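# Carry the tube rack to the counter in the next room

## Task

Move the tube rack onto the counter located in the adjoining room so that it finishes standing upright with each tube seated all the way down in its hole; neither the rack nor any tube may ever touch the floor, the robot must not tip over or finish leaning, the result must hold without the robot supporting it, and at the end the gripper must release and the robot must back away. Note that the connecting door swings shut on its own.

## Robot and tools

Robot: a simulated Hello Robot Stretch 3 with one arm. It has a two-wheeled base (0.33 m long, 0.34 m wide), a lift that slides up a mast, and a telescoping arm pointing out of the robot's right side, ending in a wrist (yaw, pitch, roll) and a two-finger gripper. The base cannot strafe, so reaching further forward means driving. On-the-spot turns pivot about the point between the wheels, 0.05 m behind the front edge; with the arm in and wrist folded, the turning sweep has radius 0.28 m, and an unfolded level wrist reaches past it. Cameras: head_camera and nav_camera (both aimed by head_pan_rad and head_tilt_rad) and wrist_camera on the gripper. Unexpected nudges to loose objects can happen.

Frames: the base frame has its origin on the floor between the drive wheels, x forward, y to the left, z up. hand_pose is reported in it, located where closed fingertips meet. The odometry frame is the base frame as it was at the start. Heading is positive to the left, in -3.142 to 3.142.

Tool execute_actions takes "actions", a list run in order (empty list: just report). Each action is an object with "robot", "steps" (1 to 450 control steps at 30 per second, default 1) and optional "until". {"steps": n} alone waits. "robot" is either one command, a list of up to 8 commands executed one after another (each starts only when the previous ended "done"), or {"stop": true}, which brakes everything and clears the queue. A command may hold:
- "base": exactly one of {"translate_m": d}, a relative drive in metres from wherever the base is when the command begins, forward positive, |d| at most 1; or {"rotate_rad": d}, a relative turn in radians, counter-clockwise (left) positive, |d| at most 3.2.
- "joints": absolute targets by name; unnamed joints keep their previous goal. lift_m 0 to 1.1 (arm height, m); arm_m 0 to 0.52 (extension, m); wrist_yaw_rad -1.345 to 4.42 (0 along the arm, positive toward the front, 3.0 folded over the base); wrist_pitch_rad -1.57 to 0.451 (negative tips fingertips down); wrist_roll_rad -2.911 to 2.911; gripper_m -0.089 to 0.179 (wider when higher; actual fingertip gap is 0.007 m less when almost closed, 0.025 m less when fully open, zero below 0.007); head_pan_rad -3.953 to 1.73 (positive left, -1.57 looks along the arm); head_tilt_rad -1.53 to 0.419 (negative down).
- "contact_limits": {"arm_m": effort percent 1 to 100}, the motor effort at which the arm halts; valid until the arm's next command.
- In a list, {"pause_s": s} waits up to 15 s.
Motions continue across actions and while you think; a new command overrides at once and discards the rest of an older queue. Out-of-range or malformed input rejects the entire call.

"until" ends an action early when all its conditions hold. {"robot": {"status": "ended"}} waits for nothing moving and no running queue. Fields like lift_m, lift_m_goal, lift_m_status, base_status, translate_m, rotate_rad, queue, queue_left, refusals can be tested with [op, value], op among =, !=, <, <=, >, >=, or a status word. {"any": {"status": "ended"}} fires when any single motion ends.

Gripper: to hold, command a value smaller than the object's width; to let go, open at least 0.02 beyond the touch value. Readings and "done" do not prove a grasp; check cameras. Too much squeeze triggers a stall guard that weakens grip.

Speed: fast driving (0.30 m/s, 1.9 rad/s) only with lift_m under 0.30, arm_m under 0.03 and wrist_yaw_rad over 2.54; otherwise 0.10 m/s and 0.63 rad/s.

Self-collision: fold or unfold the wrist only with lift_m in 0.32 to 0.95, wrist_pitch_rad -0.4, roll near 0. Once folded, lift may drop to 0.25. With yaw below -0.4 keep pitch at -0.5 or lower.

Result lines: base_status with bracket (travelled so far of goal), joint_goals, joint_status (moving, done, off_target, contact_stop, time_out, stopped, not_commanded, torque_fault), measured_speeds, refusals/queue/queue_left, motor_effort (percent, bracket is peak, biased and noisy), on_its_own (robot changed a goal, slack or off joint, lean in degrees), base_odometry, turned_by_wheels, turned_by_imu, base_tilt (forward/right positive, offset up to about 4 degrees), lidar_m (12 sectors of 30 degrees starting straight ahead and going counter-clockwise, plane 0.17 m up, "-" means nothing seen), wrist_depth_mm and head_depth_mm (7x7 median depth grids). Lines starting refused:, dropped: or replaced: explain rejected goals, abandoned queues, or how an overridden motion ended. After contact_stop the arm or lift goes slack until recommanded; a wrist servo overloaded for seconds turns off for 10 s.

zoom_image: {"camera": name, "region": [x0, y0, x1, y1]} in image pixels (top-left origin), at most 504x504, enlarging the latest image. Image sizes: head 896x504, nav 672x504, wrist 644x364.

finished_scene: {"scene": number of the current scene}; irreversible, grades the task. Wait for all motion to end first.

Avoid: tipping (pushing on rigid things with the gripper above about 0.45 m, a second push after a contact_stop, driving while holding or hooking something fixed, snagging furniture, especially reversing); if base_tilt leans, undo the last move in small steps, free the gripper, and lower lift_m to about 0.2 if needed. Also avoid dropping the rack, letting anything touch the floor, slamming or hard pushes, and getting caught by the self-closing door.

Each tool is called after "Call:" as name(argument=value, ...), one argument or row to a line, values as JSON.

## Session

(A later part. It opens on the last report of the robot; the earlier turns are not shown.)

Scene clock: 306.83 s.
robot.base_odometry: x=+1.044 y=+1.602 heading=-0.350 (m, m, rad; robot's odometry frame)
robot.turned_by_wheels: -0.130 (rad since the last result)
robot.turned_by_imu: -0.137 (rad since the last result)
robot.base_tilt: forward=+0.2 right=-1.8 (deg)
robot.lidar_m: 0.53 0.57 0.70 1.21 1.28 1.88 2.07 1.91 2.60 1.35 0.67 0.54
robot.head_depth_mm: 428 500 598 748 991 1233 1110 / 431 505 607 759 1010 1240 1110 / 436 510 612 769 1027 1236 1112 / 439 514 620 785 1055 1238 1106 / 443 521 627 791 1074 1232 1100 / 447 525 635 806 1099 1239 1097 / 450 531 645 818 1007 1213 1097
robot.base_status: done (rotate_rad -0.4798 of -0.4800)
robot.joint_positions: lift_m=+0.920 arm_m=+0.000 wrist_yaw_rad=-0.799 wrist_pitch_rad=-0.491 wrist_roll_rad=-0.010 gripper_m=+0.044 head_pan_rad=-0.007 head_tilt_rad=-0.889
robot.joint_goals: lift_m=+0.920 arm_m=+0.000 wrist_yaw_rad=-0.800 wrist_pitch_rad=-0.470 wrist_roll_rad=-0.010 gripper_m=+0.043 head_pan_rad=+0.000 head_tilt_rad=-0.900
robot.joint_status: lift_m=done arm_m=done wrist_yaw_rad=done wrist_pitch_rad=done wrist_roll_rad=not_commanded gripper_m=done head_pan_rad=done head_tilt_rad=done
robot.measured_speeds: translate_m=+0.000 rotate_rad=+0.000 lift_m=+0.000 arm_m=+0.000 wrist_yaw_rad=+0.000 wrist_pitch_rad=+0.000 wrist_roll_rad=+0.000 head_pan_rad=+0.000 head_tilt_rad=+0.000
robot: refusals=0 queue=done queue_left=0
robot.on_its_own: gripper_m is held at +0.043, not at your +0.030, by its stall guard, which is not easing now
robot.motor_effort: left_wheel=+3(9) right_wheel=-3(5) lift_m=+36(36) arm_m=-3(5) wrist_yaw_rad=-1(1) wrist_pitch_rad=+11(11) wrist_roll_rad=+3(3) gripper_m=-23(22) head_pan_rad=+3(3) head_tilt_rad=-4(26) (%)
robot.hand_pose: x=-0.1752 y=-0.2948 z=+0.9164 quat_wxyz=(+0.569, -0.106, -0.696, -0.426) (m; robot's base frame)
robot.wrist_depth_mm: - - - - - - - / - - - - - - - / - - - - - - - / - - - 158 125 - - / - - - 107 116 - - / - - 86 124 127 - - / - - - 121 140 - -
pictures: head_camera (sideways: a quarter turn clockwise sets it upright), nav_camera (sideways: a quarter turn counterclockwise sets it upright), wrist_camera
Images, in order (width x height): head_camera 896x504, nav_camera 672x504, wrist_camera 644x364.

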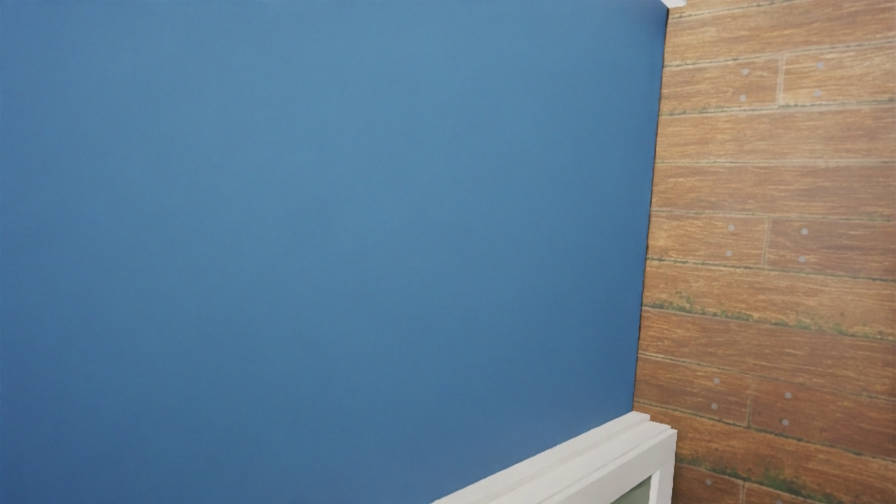

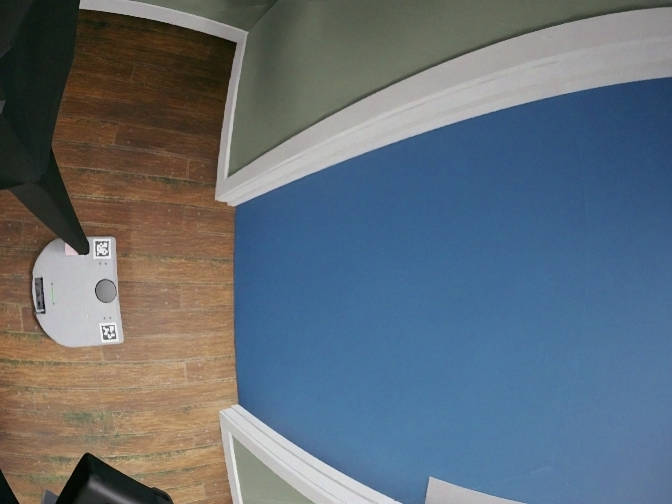

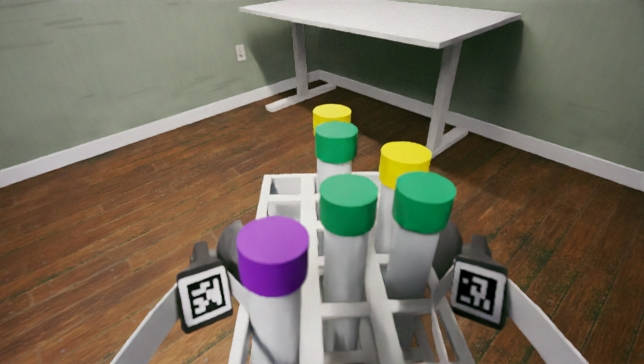

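Call:
execute_actions(
  actions=[
    {"robot":[{"base":{"rotate_rad":-0.04},"joints":{"wrist_yaw_rad":-1.1}},{"base":{"translate_m":0.75}}],"steps":450,"until":{"robot":{"status":"ended"}}},
  ],
)

Scene clock: 323.53 s.
robot.base_odometry: x=+1.738 y=+1.317 heading=-0.390 (m, m, rad; robot's odometry frame)
robot.turned_by_wheels: -0.040 (rad since the last result)
robot.turned_by_imu: -0.036 (rad since the last result)
robot.base_tilt: forward=+0.2 right=-1.8 (deg)
robot.lidar_m: 0.24 0.18 0.17 0.18 0.25 1.76 2.80 2.57 0.56 0.78 2.03 2.01
robot.head_depth_mm: 1685 2014 1998 1663 1421 1243 1113 / 382 495 1889 1645 1420 1244 1103 / 310 375 485 686 1331 1240 1105 / - 306 367 471 657 1090 1098 / - - 302 358 457 629 1024 / - - - 300 351 444 607 / - - - - 297 343 432
robot.base_status: done (translate_m +0.7500 of +0.7500)
robot.joint_positions: lift_m=+0.920 arm_m=+0.000 wrist_yaw_rad=-1.101 wrist_pitch_rad=-0.494 wrist_roll_rad=-0.010 gripper_m=+0.044 head_pan_rad=+0.006 head_tilt_rad=-0.896
robot.joint_goals: lift_m=+0.920 arm_m=+0.000 wrist_yaw_rad=-1.100 wrist_pitch_rad=-0.470 wrist_roll_rad=-0.010 gripper_m=+0.043 head_pan_rad=+0.000 head_tilt_rad=-0.900
robot.joint_status: lift_m=done arm_m=done wrist_yaw_rad=done wrist_pitch_rad=done wrist_roll_rad=not_commanded gripper_m=done head_pan_rad=done head_tilt_rad=done
robot.measured_speeds: translate_m=+0.000 rotate_rad=+0.000 lift_m=+0.000 arm_m=+0.000 wrist_yaw_rad=+0.000 wrist_pitch_rad=+0.000 wrist_roll_rad=+0.000 head_pan_rad=+0.000 head_tilt_rad=+0.000
robot: refusals=0 queue=done queue_left=0
robot.on_its_own: gripper_m is held at +0.043, not at your +0.030, by its stall guard, which is not easing now
robot.motor_effort: left_wheel=+7(98) right_wheel=+1(28) lift_m=+32(36) arm_m=-4(5) wrist_yaw_rad=+1(2) wrist_pitch_rad=+12(14) wrist_roll_rad=+3(3) gripper_m=-22(22) head_pan_rad=-4(6) head_tilt_rad=-1(5) (%)
robot.hand_pose: x=-0.2124 y=-0.2421 z=+0.9160 quat_wxyz=(+0.497, -0.208, -0.672, -0.507) (m; robot's base frame)
robot.wrist_depth_mm: 268 - - - - - - / 273 - - - - - - / 281 356 - - - - - / 299 370 - 168 121 - - / 315 380 - 110 119 - - / 620 397 87 124 127 - - / - 470 315 121 139 - -
pictures: head_camera (sideways: a quarter turn clockwise sets it upright), nav_camera (sideways: a quarter turn counterclockwise sets it upright), wrist_camera
Images, in order (width x height): head_camera 896x504, nav_camera 672x504, wrist_camera 644x364.

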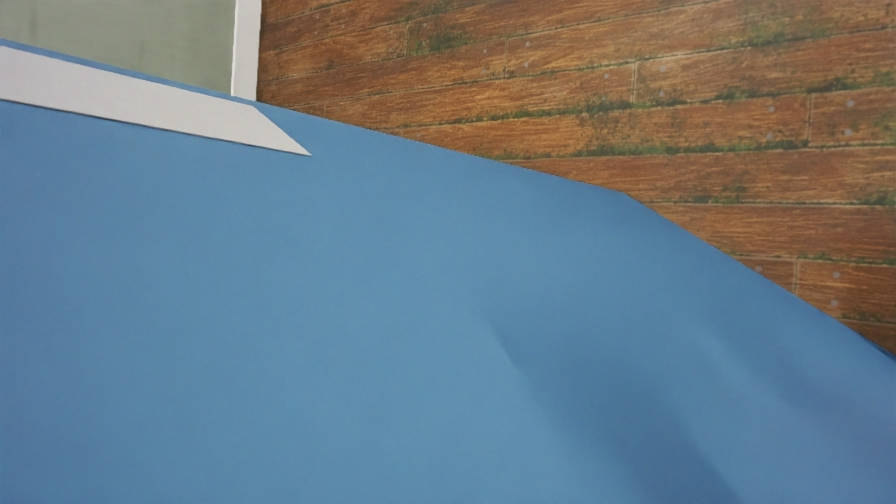

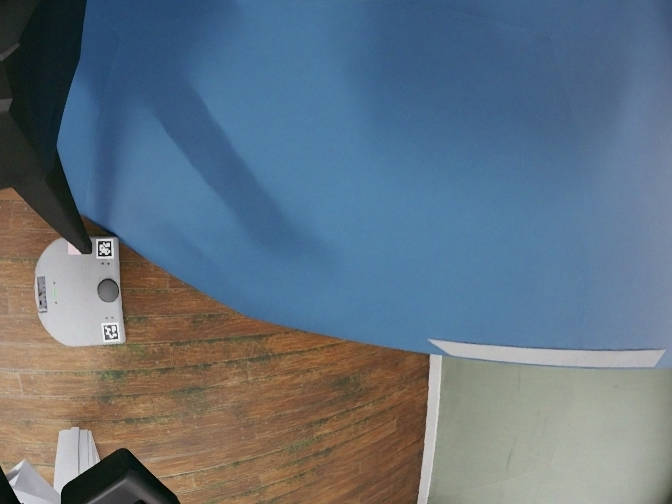

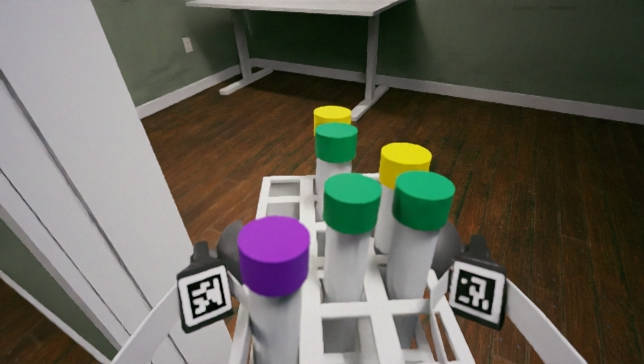

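Call:
execute_actions(
  actions=[
    {"robot":[{"base":{"translate_m":0.2},"joints":{"head_pan_rad":-1.9,"head_tilt_rad":-1.0}}],"steps":450,"until":{"robot":{"status":"ended"}}},
  ],
)

Scene clock: 331.87 s.
robot.base_odometry: x=+1.923 y=+1.241 heading=-0.390 (m, m, rad; robot's odometry frame)
robot.turned_by_wheels: +0.000 (rad since the last result)
robot.turned_by_imu: -0.002 (rad since the last result)
robot.base_tilt: forward=+0.0 right=-1.7 (deg)
robot.lidar_m: 0.33 0.20 0.18 0.18 0.21 0.38 2.99 2.76 0.66 1.73 2.05 1.80
robot.head_depth_mm: 571 666 - - - 1195 1091 / 701 758 - - 1329 1215 1121 / 897 1009 - - - 1211 - / 1246 1465 - - - - - / 2044 2042 1782 - - - 1082 / 1882 2028 1764 1500 1331 1185 1088 / 1722 1993 1746 1526 1338 1198 1090
robot.base_status: done (translate_m +0.2000 of +0.2000)
robot.joint_positions: lift_m=+0.920 arm_m=+0.000 wrist_yaw_rad=-1.101 wrist_pitch_rad=-0.494 wrist_roll_rad=-0.010 gripper_m=+0.044 head_pan_rad=-1.893 head_tilt_rad=-0.988
robot.joint_goals: lift_m=+0.920 arm_m=+0.000 wrist_yaw_rad=-1.100 wrist_pitch_rad=-0.470 wrist_roll_rad=-0.010 gripper_m=+0.043 head_pan_rad=-1.900 head_tilt_rad=-1.000
robot.joint_status: lift_m=done arm_m=done wrist_yaw_rad=done wrist_pitch_rad=done wrist_roll_rad=not_commanded gripper_m=done head_pan_rad=done head_tilt_rad=done
robot.measured_speeds: translate_m=+0.000 rotate_rad=+0.000 lift_m=+0.000 arm_m=+0.000 wrist_yaw_rad=+0.000 wrist_pitch_rad=+0.000 wrist_roll_rad=+0.000 head_pan_rad=+0.000 head_tilt_rad=+0.000
robot: refusals=0 queue=done queue_left=0
robot.on_its_own: gripper_m is held at +0.043, not at your +0.030, by its stall guard, which is not easing now
robot.motor_effort: left_wheel=+10(59) right_wheel=+0(4) lift_m=+32(32) arm_m=-3(3) wrist_yaw_rad=+1(1) wrist_pitch_rad=+12(12) wrist_roll_rad=+2(3) gripper_m=-22(22) head_pan_rad=-4(52) head_tilt_rad=-5(15) (%)
robot.hand_pose: x=-0.2124 y=-0.2421 z=+0.9160 quat_wxyz=(+0.497, -0.208, -0.672, -0.507) (m; robot's base frame)
robot.wrist_depth_mm: 465 372 445 - - - - / 556 422 456 - - - - / 711 523 483 - - - - / 942 636 516 169 121 - - / - 799 528 109 118 - - / - - 87 125 128 - - / - - 460 121 139 - -
pictures: head_camera (sideways: a quarter turn clockwise sets it upright), nav_camera (sideways: a quarter turn counterclockwise sets it upright), wrist_camera
Images, in order (width x height): head_camera 896x504, nav_camera 672x504, wrist_camera 644x364.

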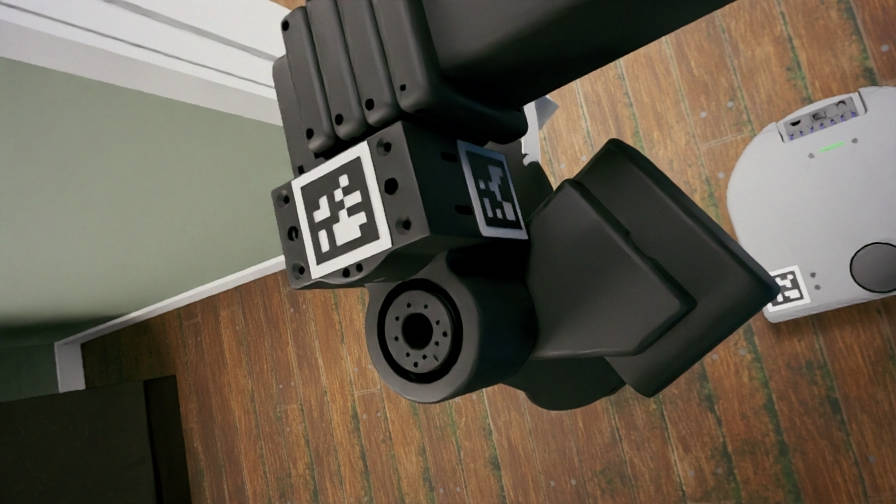

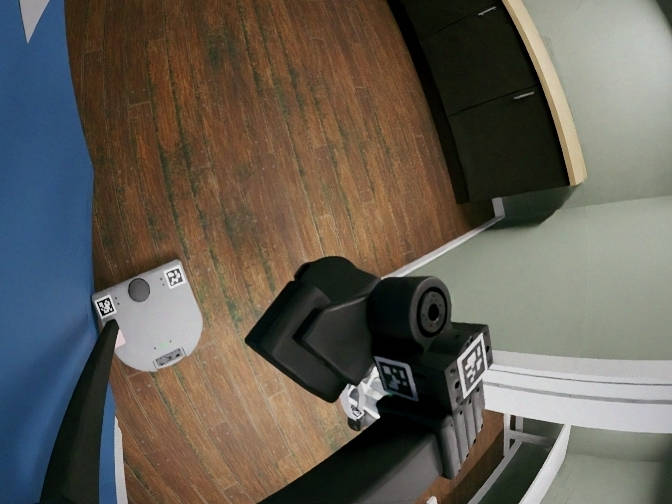

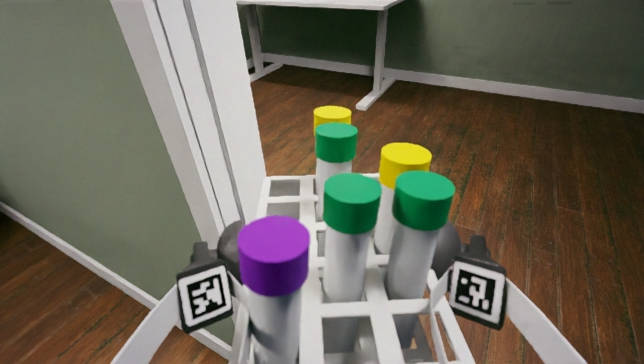

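Call:
execute_actions(
  actions=[
    {"robot":[{"base":{"translate_m":0.85},"joints":{"head_pan_rad":-1.2,"head_tilt_rad":-0.6}}],"steps":450,"until":{"robot":{"status":"ended"}}},
  ],
)

Scene clock: 348.47 s.
robot.base_odometry: x=+2.709 y=+0.918 heading=-0.390 (m, m, rad; robot's odometry frame)
robot.turned_by_wheels: +0.000 (rad since the last result)
robot.turned_by_imu: -0.006 (rad since the last result)
robot.base_tilt: forward=+0.2 right=-1.6 (deg)
robot.lidar_m: 0.91 0.96 1.15 1.13 1.19 1.23 0.87 0.83 1.80 1.99 1.23 0.93
robot.head_depth_mm: 2157 1876 1999 2155 1775 1471 - / 2259 1932 2101 2233 1762 1431 1266 / 2328 2029 2203 2274 1770 1430 1202 / 1942 2080 2303 2248 1768 1430 1197 / 1575 1743 1925 2090 1739 1411 1200 / 1318 1430 1557 1720 1691 1419 1202 / 1141 1230 1324 1421 1550 1409 1184
robot.base_status: done (translate_m +0.8500 of +0.8500)
robot.joint_positions: lift_m=+0.920 arm_m=+0.000 wrist_yaw_rad=-1.101 wrist_pitch_rad=-0.494 wrist_roll_rad=-0.010 gripper_m=+0.044 head_pan_rad=-1.207 head_tilt_rad=-0.606
robot.joint_goals: lift_m=+0.920 arm_m=+0.000 wrist_yaw_rad=-1.100 wrist_pitch_rad=-0.470 wrist_roll_rad=-0.010 gripper_m=+0.043 head_pan_rad=-1.200 head_tilt_rad=-0.600
robot.joint_status: lift_m=done arm_m=done wrist_yaw_rad=done wrist_pitch_rad=done wrist_roll_rad=not_commanded gripper_m=done head_pan_rad=done head_tilt_rad=done
robot.measured_speeds: translate_m=+0.000 rotate_rad=+0.000 lift_m=+0.000 arm_m=+0.000 wrist_yaw_rad=+0.000 wrist_pitch_rad=+0.000 wrist_roll_rad=+0.000 head_pan_rad=+0.000 head_tilt_rad=+0.000
robot: refusals=0 queue=done queue_left=0
robot.on_its_own: gripper_m is held at +0.043, not at your +0.030, by its stall guard, which is not easing now
robot.motor_effort: left_wheel=+0(25) right_wheel=+0(4) lift_m=+32(32) arm_m=-3(3) wrist_yaw_rad=+1(1) wrist_pitch_rad=+12(12) wrist_roll_rad=+3(3) gripper_m=-22(22) head_pan_rad=+3(50) head_tilt_rad=+2(24) (%)
robot.hand_pose: x=-0.2124 y=-0.2421 z=+0.9160 quat_wxyz=(+0.497, -0.208, -0.672, -0.507) (m; robot's base frame)
robot.wrist_depth_mm: - - - - 591 618 621 / - - - - 652 681 689 / - - - - 716 746 790 / - - - 168 121 862 896 / - - - 109 118 970 - / - - 87 125 128 - - / - - - 121 139 - -
pictures: head_camera (sideways: a quarter turn clockwise sets it upright), nav_camera (sideways: a quarter turn counterclockwise sets it upright), wrist_camera
Images, in order (width x height): head_camera 896x504, nav_camera 672x504, wrist_camera 644x364.

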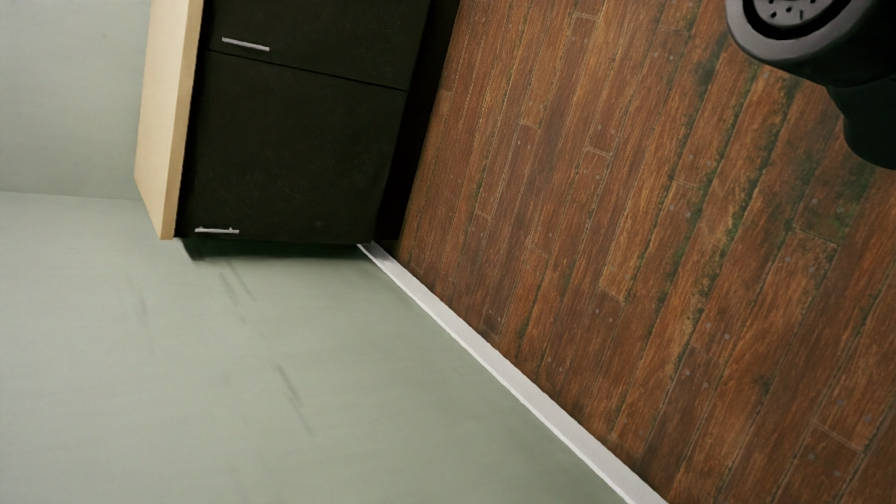

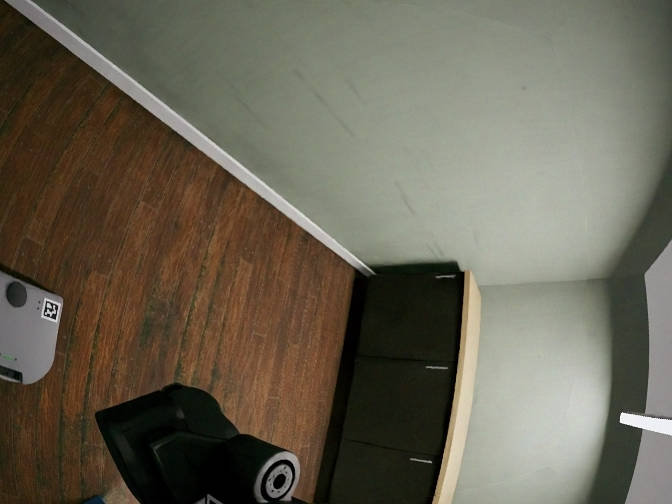

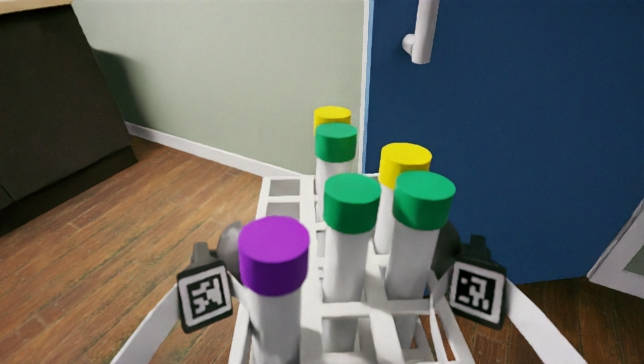

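Call:
execute_actions(
  actions=[
    {"robot":[{"base":{"rotate_rad":-1.57},"joints":{"lift_m":1.09,"head_pan_rad":0,"head_tilt_rad":-0.5}},{"base":{"translate_m":1.0}},{"base":{"translate_m":0.2}}],"steps":450,"until":{"robot":{"status":"ended"}}},
    {"steps":300,"until":{"robot":{"status":"ended"}}},
  ],
)

Scene clock: 375.60 s.
robot.base_odometry: x=+2.254 y=-0.192 heading=-1.960 (m, m, rad; robot's odometry frame)
robot.turned_by_wheels: -1.570 (rad since the last result)
robot.turned_by_imu: -1.594 (rad since the last result)
robot.base_tilt: forward=+0.1 right=-1.8 (deg)
robot.lidar_m: 0.80 0.85 0.88 0.86 0.90 1.27 2.32 1.73 1.30 1.27 1.06 0.81
robot.head_depth_mm: 1173 1291 1281 867 953 1089 1243 / 1176 1291 1270 874 957 1107 1235 / 1184 1291 1255 885 968 1111 1278 / 1190 1297 1241 881 979 1130 1256 / 1191 1304 1233 887 987 1140 1260 / 1200 1308 1219 891 1000 1160 1256 / 1201 1318 1200 901 1002 1168 1249
robot.base_status: done (translate_m +0.2000 of +0.2000)
robot.joint_positions: lift_m=+1.090 arm_m=+0.000 wrist_yaw_rad=-1.101 wrist_pitch_rad=-0.494 wrist_roll_rad=-0.010 gripper_m=+0.044 head_pan_rad=-0.007 head_tilt_rad=-0.507
robot.joint_goals: lift_m=+1.090 arm_m=+0.000 wrist_yaw_rad=-1.100 wrist_pitch_rad=-0.470 wrist_roll_rad=-0.010 gripper_m=+0.043 head_pan_rad=+0.000 head_tilt_rad=-0.500
robot.joint_status: lift_m=done arm_m=done wrist_yaw_rad=done wrist_pitch_rad=done wrist_roll_rad=not_commanded gripper_m=done head_pan_rad=done head_tilt_rad=done
robot.measured_speeds: translate_m=+0.000 rotate_rad=+0.000 lift_m=+0.000 arm_m=+0.000 wrist_yaw_rad=+0.000 wrist_pitch_rad=+0.000 wrist_roll_rad=+0.000 head_pan_rad=+0.000 head_tilt_rad=+0.000
robot: refusals=0 queue=done queue_left=0
robot.on_its_own: gripper_m is held at +0.043, not at your +0.030, by its stall guard, which is not easing now
robot.motor_effort: left_wheel=+3(9) right_wheel=-3(5) lift_m=+36(37) arm_m=-4(4) wrist_yaw_rad=+1(1) wrist_pitch_rad=+12(12) wrist_roll_rad=+3(3) gripper_m=-22(22) head_pan_rad=+5(53) head_tilt_rad=+4(11) (%)
robot.hand_pose: x=-0.2124 y=-0.2421 z=+1.0858 quat_wxyz=(+0.497, -0.208, -0.672, -0.507) (m; robot's base frame)
robot.wrist_depth_mm: 834 - - - - - - / 854 - - - - - - / 866 - - - - - - / 902 - - 169 121 - - / 977 - - 110 118 - - / - - 87 125 128 - - / - - - 120 139 - -
pictures: head_camera (sideways: a quarter turn clockwise sets it upright), nav_camera (sideways: a quarter turn counterclockwise sets it upright), wrist_camera
Images, in order (width x height): head_camera 896x504, nav_camera 672x504, wrist_camera 644x364.

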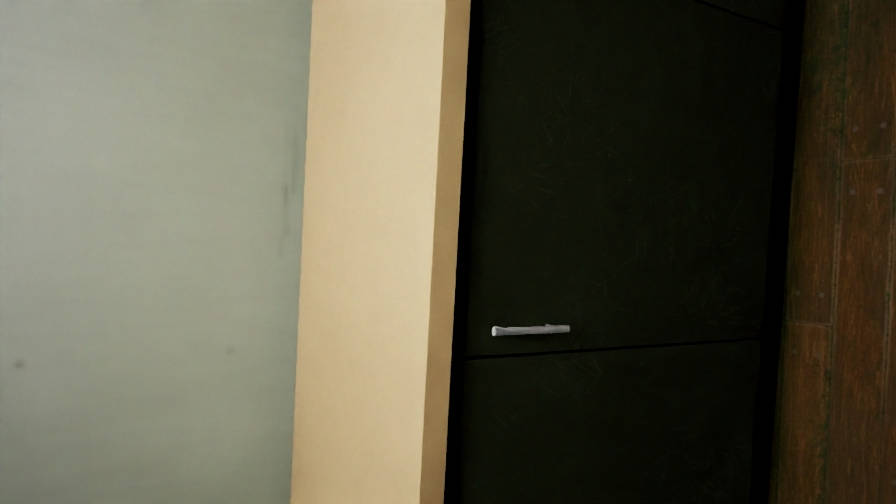

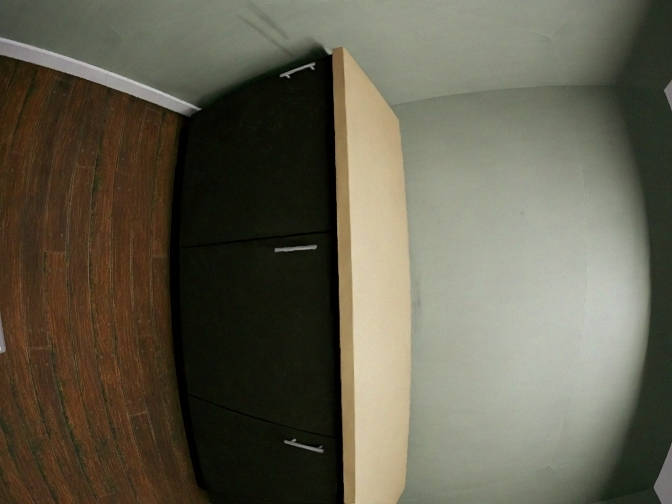

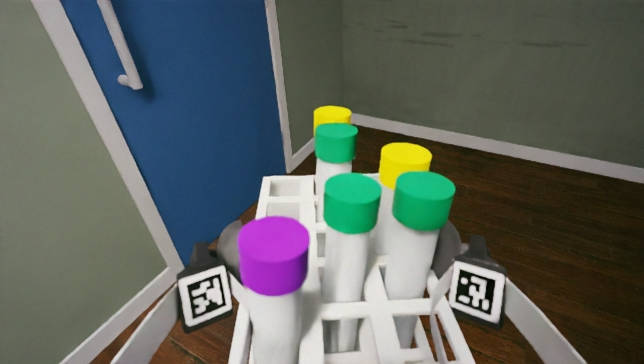

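Call:
execute_actions(
  actions=[
    {"robot":[{"base":{"translate_m":0.27}},{"base":{"rotate_rad":1.57},"joints":{"head_pan_rad":-1.57,"head_tilt_rad":-0.8}},{"joints":{"wrist_yaw_rad":0}},{"joints":{"arm_m":0.35}},{"joints":{"lift_m":0.96}}],"steps":450,"until":{"robot":{"status":"ended"}}},
    {"steps":300,"until":{"robot":{"status":"ended"}}},
  ],
)

Scene clock: 397.03 s.
robot.base_odometry: x=+2.152 y=-0.442 heading=-0.390 (m, m, rad; robot's odometry frame)
robot.turned_by_wheels: +1.570 (rad since the last result)
robot.turned_by_imu: +1.581 (rad since the last result)
robot.base_tilt: forward=+0.3 right=-1.8 (deg)
robot.lidar_m: 0.84 0.89 1.25 2.59 1.74 1.31 1.28 0.70 0.54 0.53 0.56 0.81
robot.head_depth_mm: 942 - 641 676 846 1138 1131 / 940 823 660 681 860 1220 1126 / 951 - 658 690 873 1222 1129 / 974 894 652 699 891 1234 1125 / 996 867 650 706 907 1228 1115 / 1003 862 647 722 919 1233 1123 / 1010 857 646 729 943 1242 1122
robot.base_status: done (rotate_rad +1.5698 of +1.5700)
robot.joint_positions: lift_m=+0.967 arm_m=+0.350 wrist_yaw_rad=-0.001 wrist_pitch_rad=-0.427 wrist_roll_rad=-0.019 gripper_m=+0.044 head_pan_rad=-1.563 head_tilt_rad=-0.790
robot.joint_goals: lift_m=+0.967 arm_m=+0.350 wrist_yaw_rad=+0.000 wrist_pitch_rad=-0.470 wrist_roll_rad=-0.019 gripper_m=+0.043 head_pan_rad=-1.570 head_tilt_rad=-0.800
robot.joint_status: lift_m=contact_stop arm_m=done wrist_yaw_rad=done wrist_pitch_rad=done wrist_roll_rad=not_commanded gripper_m=done head_pan_rad=done head_tilt_rad=done
robot.measured_speeds: translate_m=+0.000 rotate_rad=-0.001 lift_m=+0.003 arm_m=+0.000 wrist_yaw_rad=+0.000 wrist_pitch_rad=+0.000 wrist_roll_rad=+0.000 head_pan_rad=+0.000 head_tilt_rad=+0.000
robot: refusals=0 queue=dropped queue_left=0
robot.on_its_own: gripper_m is held at +0.043, not at your +0.030, by its stall guard, which is not easing now; lift_m is slack since a contact_stop, until your next command for it (your +0.960 is given up)
robot.motor_effort: left_wheel=-4(9) right_wheel=+2(4) lift_m=+28(35) arm_m=+3(3) wrist_yaw_rad=+1(4) wrist_pitch_rad=-20(25) wrist_roll_rad=+7(8) gripper_m=-22(22) head_pan_rad=-4(55) head_tilt_rad=-4(23) (%)
robot.hand_pose: x=-0.0217 y=-0.7179 z=+0.9778 quat_wxyz=(+0.698, +0.151, -0.684, -0.149) (m; robot's base frame)
robot.wrist_depth_mm: 518 515 508 517 511 506 486 / 572 564 563 557 546 536 534 / 476 473 460 399 438 425 426 / 351 349 344 183 124 328 323 / 278 277 260 106 116 265 261 / 233 231 84 122 124 228 217 / 198 196 183 117 141 184 187
pictures: head_camera (sideways: a quarter turn clockwise sets it upright), nav_camera (sideways: a quarter turn counterclockwise sets it upright), wrist_camera
Images, in order (width x height): head_camera 896x504, nav_camera 672x504, wrist_camera 644x364.

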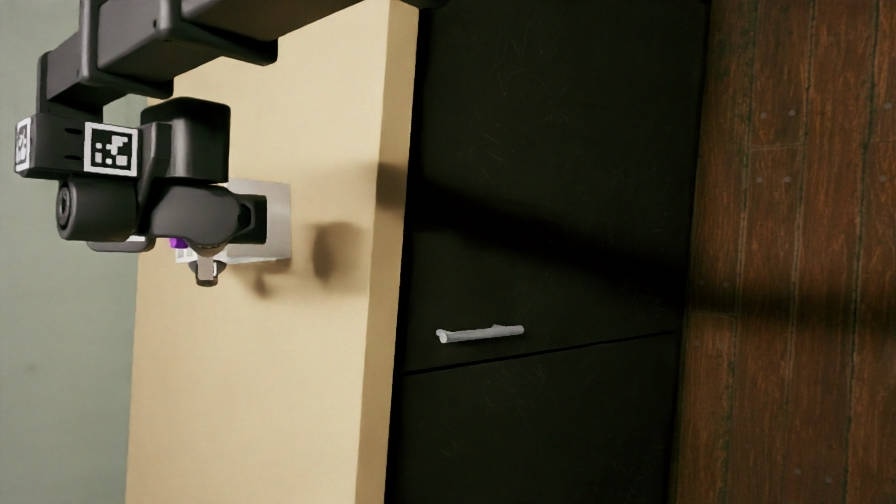

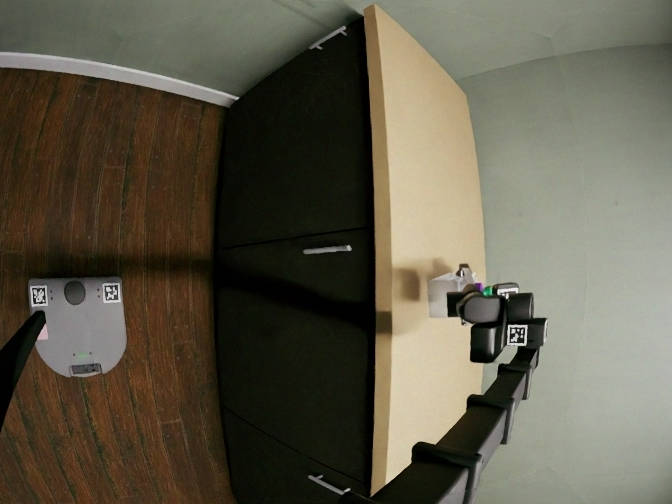

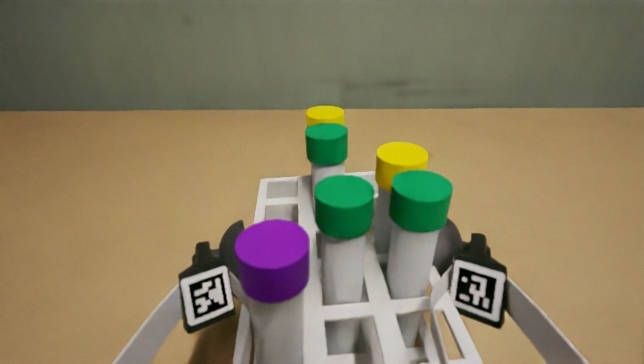

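Call:
execute_actions(
  actions=[
    {"robot":[{"joints":{"lift_m":0.975,"gripper_m":0.15}},{"joints":{"lift_m":0.99}},{"joints":{"arm_m":0.17}},{"joints":{"lift_m":0.93,"wrist_pitch_rad":-0.15}}],"steps":450,"until":{"robot":{"status":"ended"}}},
  ],
)

Scene clock: 409.07 s.
robot.base_odometry: x=+2.152 y=-0.442 heading=-0.390 (m, m, rad; robot's odometry frame)
robot.turned_by_wheels: +0.000 (rad since the last result)
robot.turned_by_imu: -0.003 (rad since the last result)
robot.base_tilt: forward=+0.1 right=-1.6 (deg)
robot.lidar_m: 0.84 0.89 1.25 2.60 1.74 1.31 1.28 0.70 0.54 0.53 0.56 0.81
robot.head_depth_mm: 975 936 - 699 845 1138 1128 / 985 935 - 723 859 1223 1133 / 986 924 - 735 874 1210 1128 / 996 831 664 719 888 1237 1123 / 996 870 627 705 906 1240 1121 / 1001 862 647 722 920 1222 1120 / 1011 854 645 731 939 1251 1120
robot.base_status: done (rotate_rad +1.5698 of +1.5700)
robot.joint_positions: lift_m=+0.930 arm_m=+0.170 wrist_yaw_rad=-0.001 wrist_pitch_rad=-0.171 wrist_roll_rad=-0.011 gripper_m=+0.150 head_pan_rad=-1.563 head_tilt_rad=-0.790
robot.joint_goals: lift_m=+0.930 arm_m=+0.170 wrist_yaw_rad=+0.000 wrist_pitch_rad=-0.150 wrist_roll_rad=-0.011 gripper_m=+0.150 head_pan_rad=-1.570 head_tilt_rad=-0.800
robot.joint_status: lift_m=done arm_m=done wrist_yaw_rad=done wrist_pitch_rad=done wrist_roll_rad=not_commanded gripper_m=done head_pan_rad=done head_tilt_rad=done
robot.measured_speeds: translate_m=+0.000 rotate_rad=+0.000 lift_m=+0.000 arm_m=+0.000 wrist_yaw_rad=+0.000 wrist_pitch_rad=+0.000 wrist_roll_rad=+0.000 head_pan_rad=+0.000 head_tilt_rad=+0.000
robot: refusals=0 queue=done queue_left=0
robot.motor_effort: left_wheel=-4(4) right_wheel=+2(2) lift_m=+27(34) arm_m=-4(5) wrist_yaw_rad=+1(0) wrist_pitch_rad=+11(21) wrist_roll_rad=+3(7) gripper_m=+0(85) head_pan_rad=-3(5) head_tilt_rad=-4(3) (%)
robot.hand_pose: x=-0.0216 y=-0.5637 z=+1.0015 quat_wxyz=(+0.709, +0.061, -0.700, -0.061) (m; robot's base frame)
robot.wrist_depth_mm: 693 687 674 673 657 654 654 / 745 715 703 703 704 698 674 / 766 758 746 725 720 728 709 / 596 579 557 269 525 514 495 / 395 397 371 253 359 373 345 / 291 - 283 263 272 263 271 / 238 219 223 221 220 214 213
pictures: head_camera (sideways: a quarter turn clockwise sets it upright), nav_camera (sideways: a quarter turn counterclockwise sets it upright), wrist_camera
Images, in order (width x height): head_camera 896x504, nav_camera 672x504, wrist_camera 644x364.

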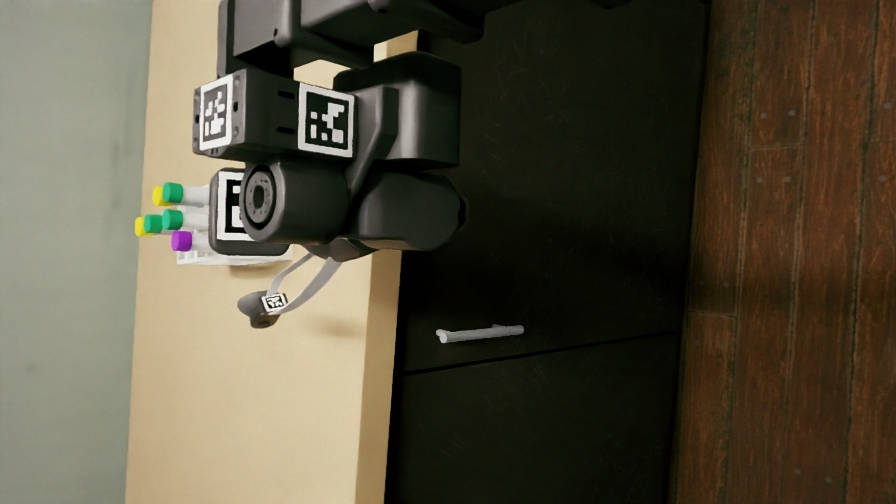

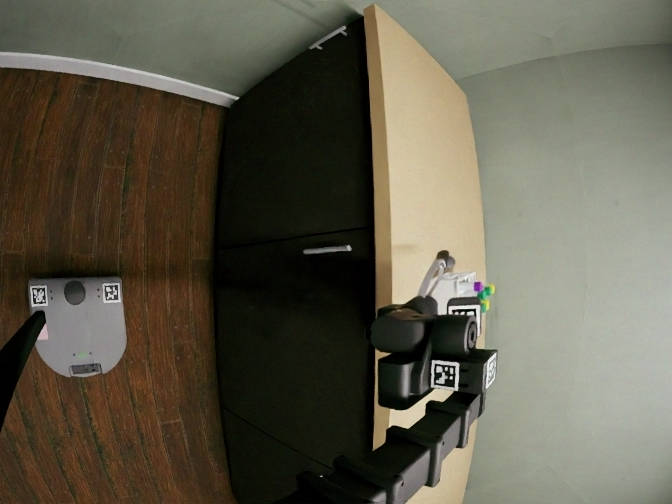

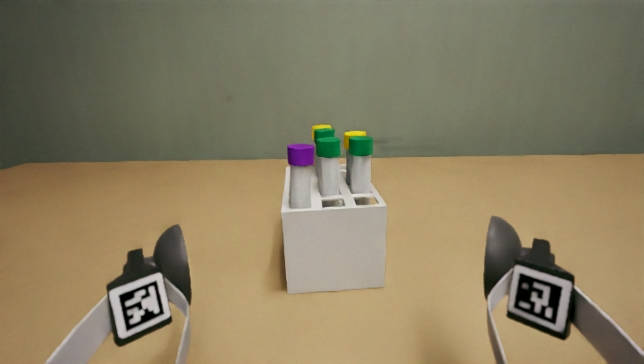

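Call:
execute_actions(
  actions=[
    {"robot":[{"joints":{"lift_m":0.84,"wrist_pitch_rad":0.02,"arm_m":0.12}}],"steps":450,"until":{"robot":{"status":"ended"}}},
  ],
)

Call:
zoom_image(
  camera="wrist_camera",
  region=[260,120,420,300],
)

Scene clock: 417.57 s.
robot.base_odometry: x=+2.152 y=-0.442 heading=-0.390 (m, m, rad; robot's odometry frame)
robot.turned_by_wheels: +0.000 (rad since the last result)
robot.turned_by_imu: -0.002 (rad since the last result)
robot.base_tilt: forward=+0.1 right=-1.7 (deg)
robot.lidar_m: 0.84 0.89 1.25 2.60 1.74 1.31 1.28 0.70 0.54 0.53 0.56 0.81
robot.head_depth_mm: 973 888 664 607 - - 1113 / 985 887 682 601 - 1217 1133 / 990 838 664 - - 1213 1124 / 990 759 654 724 936 1233 1121 / 997 867 676 709 902 1234 1124 / 998 861 647 722 922 1229 1116 / 1009 858 644 730 935 1250 1121
robot.base_status: done (rotate_rad +1.5698 of +1.5700)
robot.joint_positions: lift_m=+0.840 arm_m=+0.120 wrist_yaw_rad=-0.001 wrist_pitch_rad=-0.001 wrist_roll_rad=-0.011 gripper_m=+0.150 head_pan_rad=-1.563 head_tilt_rad=-0.790
robot.joint_goals: lift_m=+0.840 arm_m=+0.120 wrist_yaw_rad=+0.000 wrist_pitch_rad=+0.020 wrist_roll_rad=-0.011 gripper_m=+0.150 head_pan_rad=-1.570 head_tilt_rad=-0.800
robot.joint_status: lift_m=done arm_m=done wrist_yaw_rad=done wrist_pitch_rad=done wrist_roll_rad=not_commanded gripper_m=done head_pan_rad=done head_tilt_rad=done
robot.measured_speeds: translate_m=+0.000 rotate_rad=+0.000 lift_m=+0.000 arm_m=+0.000 wrist_yaw_rad=+0.000 wrist_pitch_rad=+0.000 wrist_roll_rad=+0.000 head_pan_rad=+0.000 head_tilt_rad=+0.000
robot: refusals=0 queue=done queue_left=0
robot.motor_effort: left_wheel=-4(3) right_wheel=+2(2) lift_m=+27(27) arm_m=-5(5) wrist_yaw_rad=+1(0) wrist_pitch_rad=+11(11) wrist_roll_rad=+3(3) gripper_m=+0(0) head_pan_rad=-3(5) head_tilt_rad=-3(4) (%)
robot.hand_pose: x=-0.0216 y=-0.5215 z=+0.9544 quat_wxyz=(+0.711, +0.001, -0.703, -0.001) (m; robot's base frame)
robot.wrist_depth_mm: 780 777 759 749 726 711 725 / 807 796 794 756 768 742 728 / 811 805 814 310 774 777 753 / 800 757 706 282 625 592 568 / 350 359 329 293 312 339 300 / 224 - 217 215 210 201 209 / 174 163 161 160 157 154 153
pictures: head_camera (sideways: a quarter turn clockwise sets it upright), nav_camera (sideways: a quarter turn counterclockwise sets it upright), wrist_camera
Images, in order (width x height): head_camera 896x504, nav_camera 672x504, wrist_camera 644x364.

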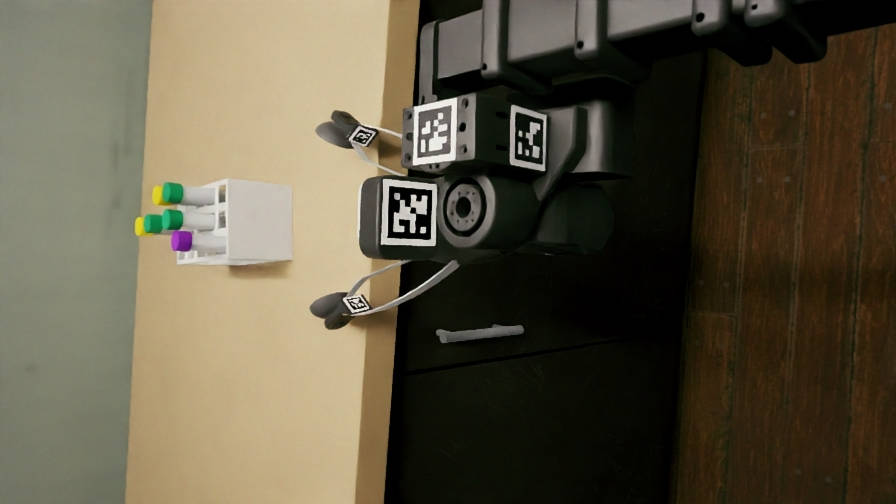

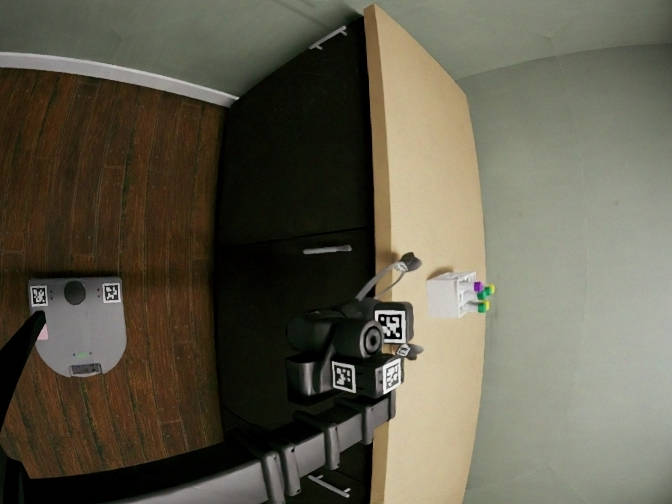

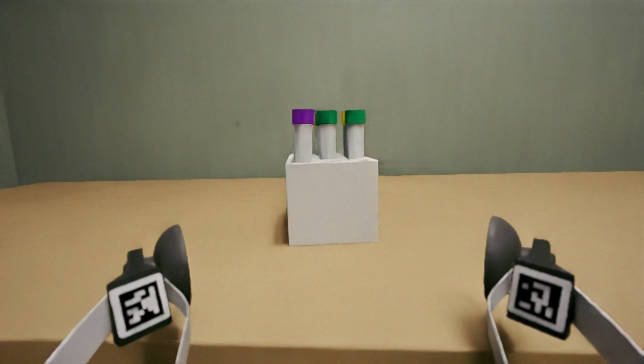

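Region (260, 120, 420, 300) of wrist_camera's 644x364 image, scaled by 2.800.

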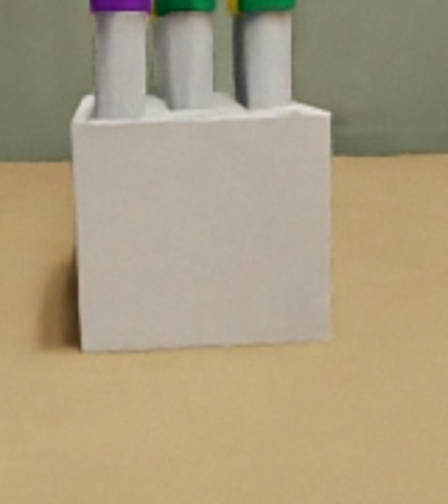

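Call:
execute_actions(
  actions=[
    {"robot":{"joints":{"arm_m":0,"lift_m":0.95}},"steps":200,"until":{"robot":{"status":"ended"}}},
  ],
)

Call:
finished_scene(
  scene=1,
)

Scene clock: 424.97 s.
robot.base_odometry: x=+2.152 y=-0.442 heading=-0.390 (m, m, rad; robot's odometry frame)
robot.turned_by_wheels: +0.000 (rad since the last result)
robot.turned_by_imu: -0.001 (rad since the last result)
robot.base_tilt: forward=+0.1 right=-1.9 (deg)
robot.lidar_m: 0.84 0.89 1.25 2.59 1.74 1.31 1.28 0.70 0.54 0.53 0.56 0.81
robot.head_depth_mm: 976 892 663 - - - 1100 / 981 883 681 660 - - 1109 / 986 842 682 - - - 1125 / 990 759 668 684 909 1229 1127 / 1001 868 630 708 907 1235 1116 / 1001 865 649 722 920 1227 1117 / 1008 859 644 730 941 1246 1112
robot.base_status: done (rotate_rad +1.5698 of +1.5700)
robot.joint_positions: lift_m=+0.950 arm_m=+0.000 wrist_yaw_rad=-0.001 wrist_pitch_rad=-0.001 wrist_roll_rad=-0.011 gripper_m=+0.150 head_pan_rad=-1.563 head_tilt_rad=-0.790
robot.joint_goals: lift_m=+0.950 arm_m=+0.000 wrist_yaw_rad=+0.000 wrist_pitch_rad=+0.020 wrist_roll_rad=-0.011 gripper_m=+0.150 head_pan_rad=-1.570 head_tilt_rad=-0.800
robot.joint_status: lift_m=done arm_m=done wrist_yaw_rad=done wrist_pitch_rad=done wrist_roll_rad=not_commanded gripper_m=done head_pan_rad=done head_tilt_rad=done
robot.measured_speeds: translate_m=+0.000 rotate_rad=+0.000 lift_m=+0.000 arm_m=+0.000 wrist_yaw_rad=+0.000 wrist_pitch_rad=+0.000 wrist_roll_rad=+0.000 head_pan_rad=+0.000 head_tilt_rad=+0.000
robot: refusals=0 queue=done queue_left=0
robot.motor_effort: left_wheel=-4(3) right_wheel=+2(2) lift_m=+36(35) arm_m=-4(3) wrist_yaw_rad=+0(0) wrist_pitch_rad=+11(11) wrist_roll_rad=+3(3) gripper_m=+0(0) head_pan_rad=-4(4) head_tilt_rad=-4(4) (%)
robot.hand_pose: x=-0.0216 y=-0.4015 z=+1.0643 quat_wxyz=(+0.711, +0.000, -0.703, -0.001) (m; robot's base frame)
robot.wrist_depth_mm: 885 866 854 881 840 852 833 / 892 923 877 876 875 853 853 / 918 914 906 903 883 902 855 / 928 954 933 924 898 886 885 / 733 752 691 450 659 724 622 / 473 - 454 417 435 417 432 / 357 326 334 332 327 322 317
pictures: head_camera (sideways: a quarter turn clockwise sets it upright), nav_camera (sideways: a quarter turn counterclockwise sets it upright), wrist_camera
Images, in order (width x height): head_camera 896x504, nav_camera 672x504, wrist_camera 644x364.

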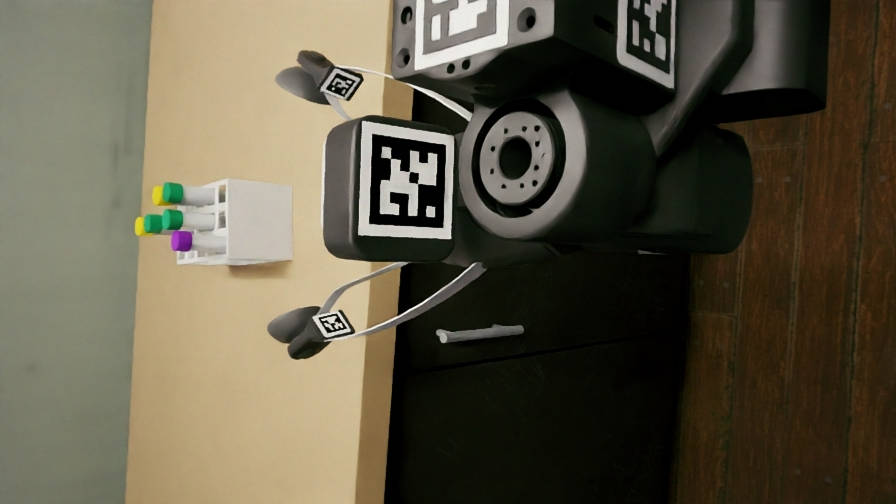

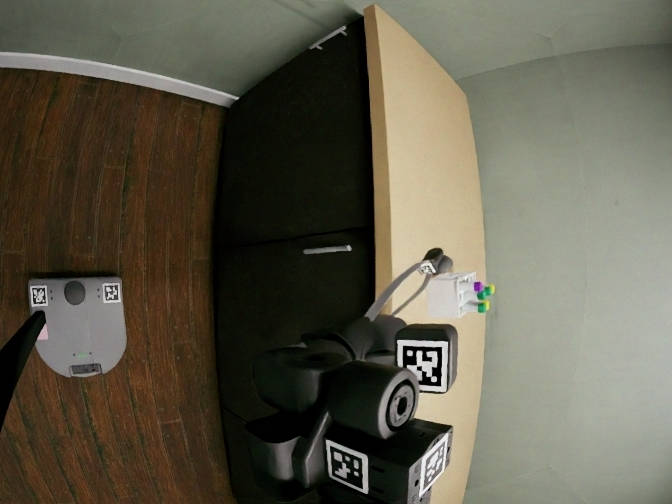

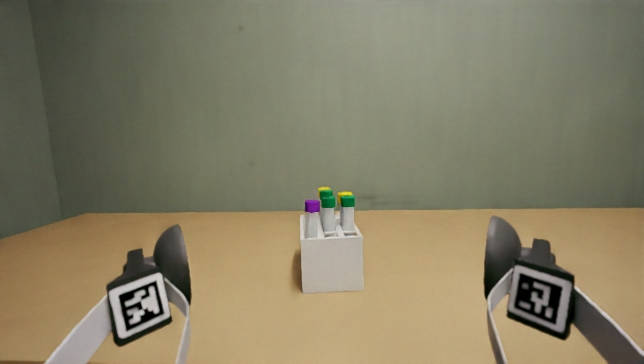

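The scene is finished: the task was done.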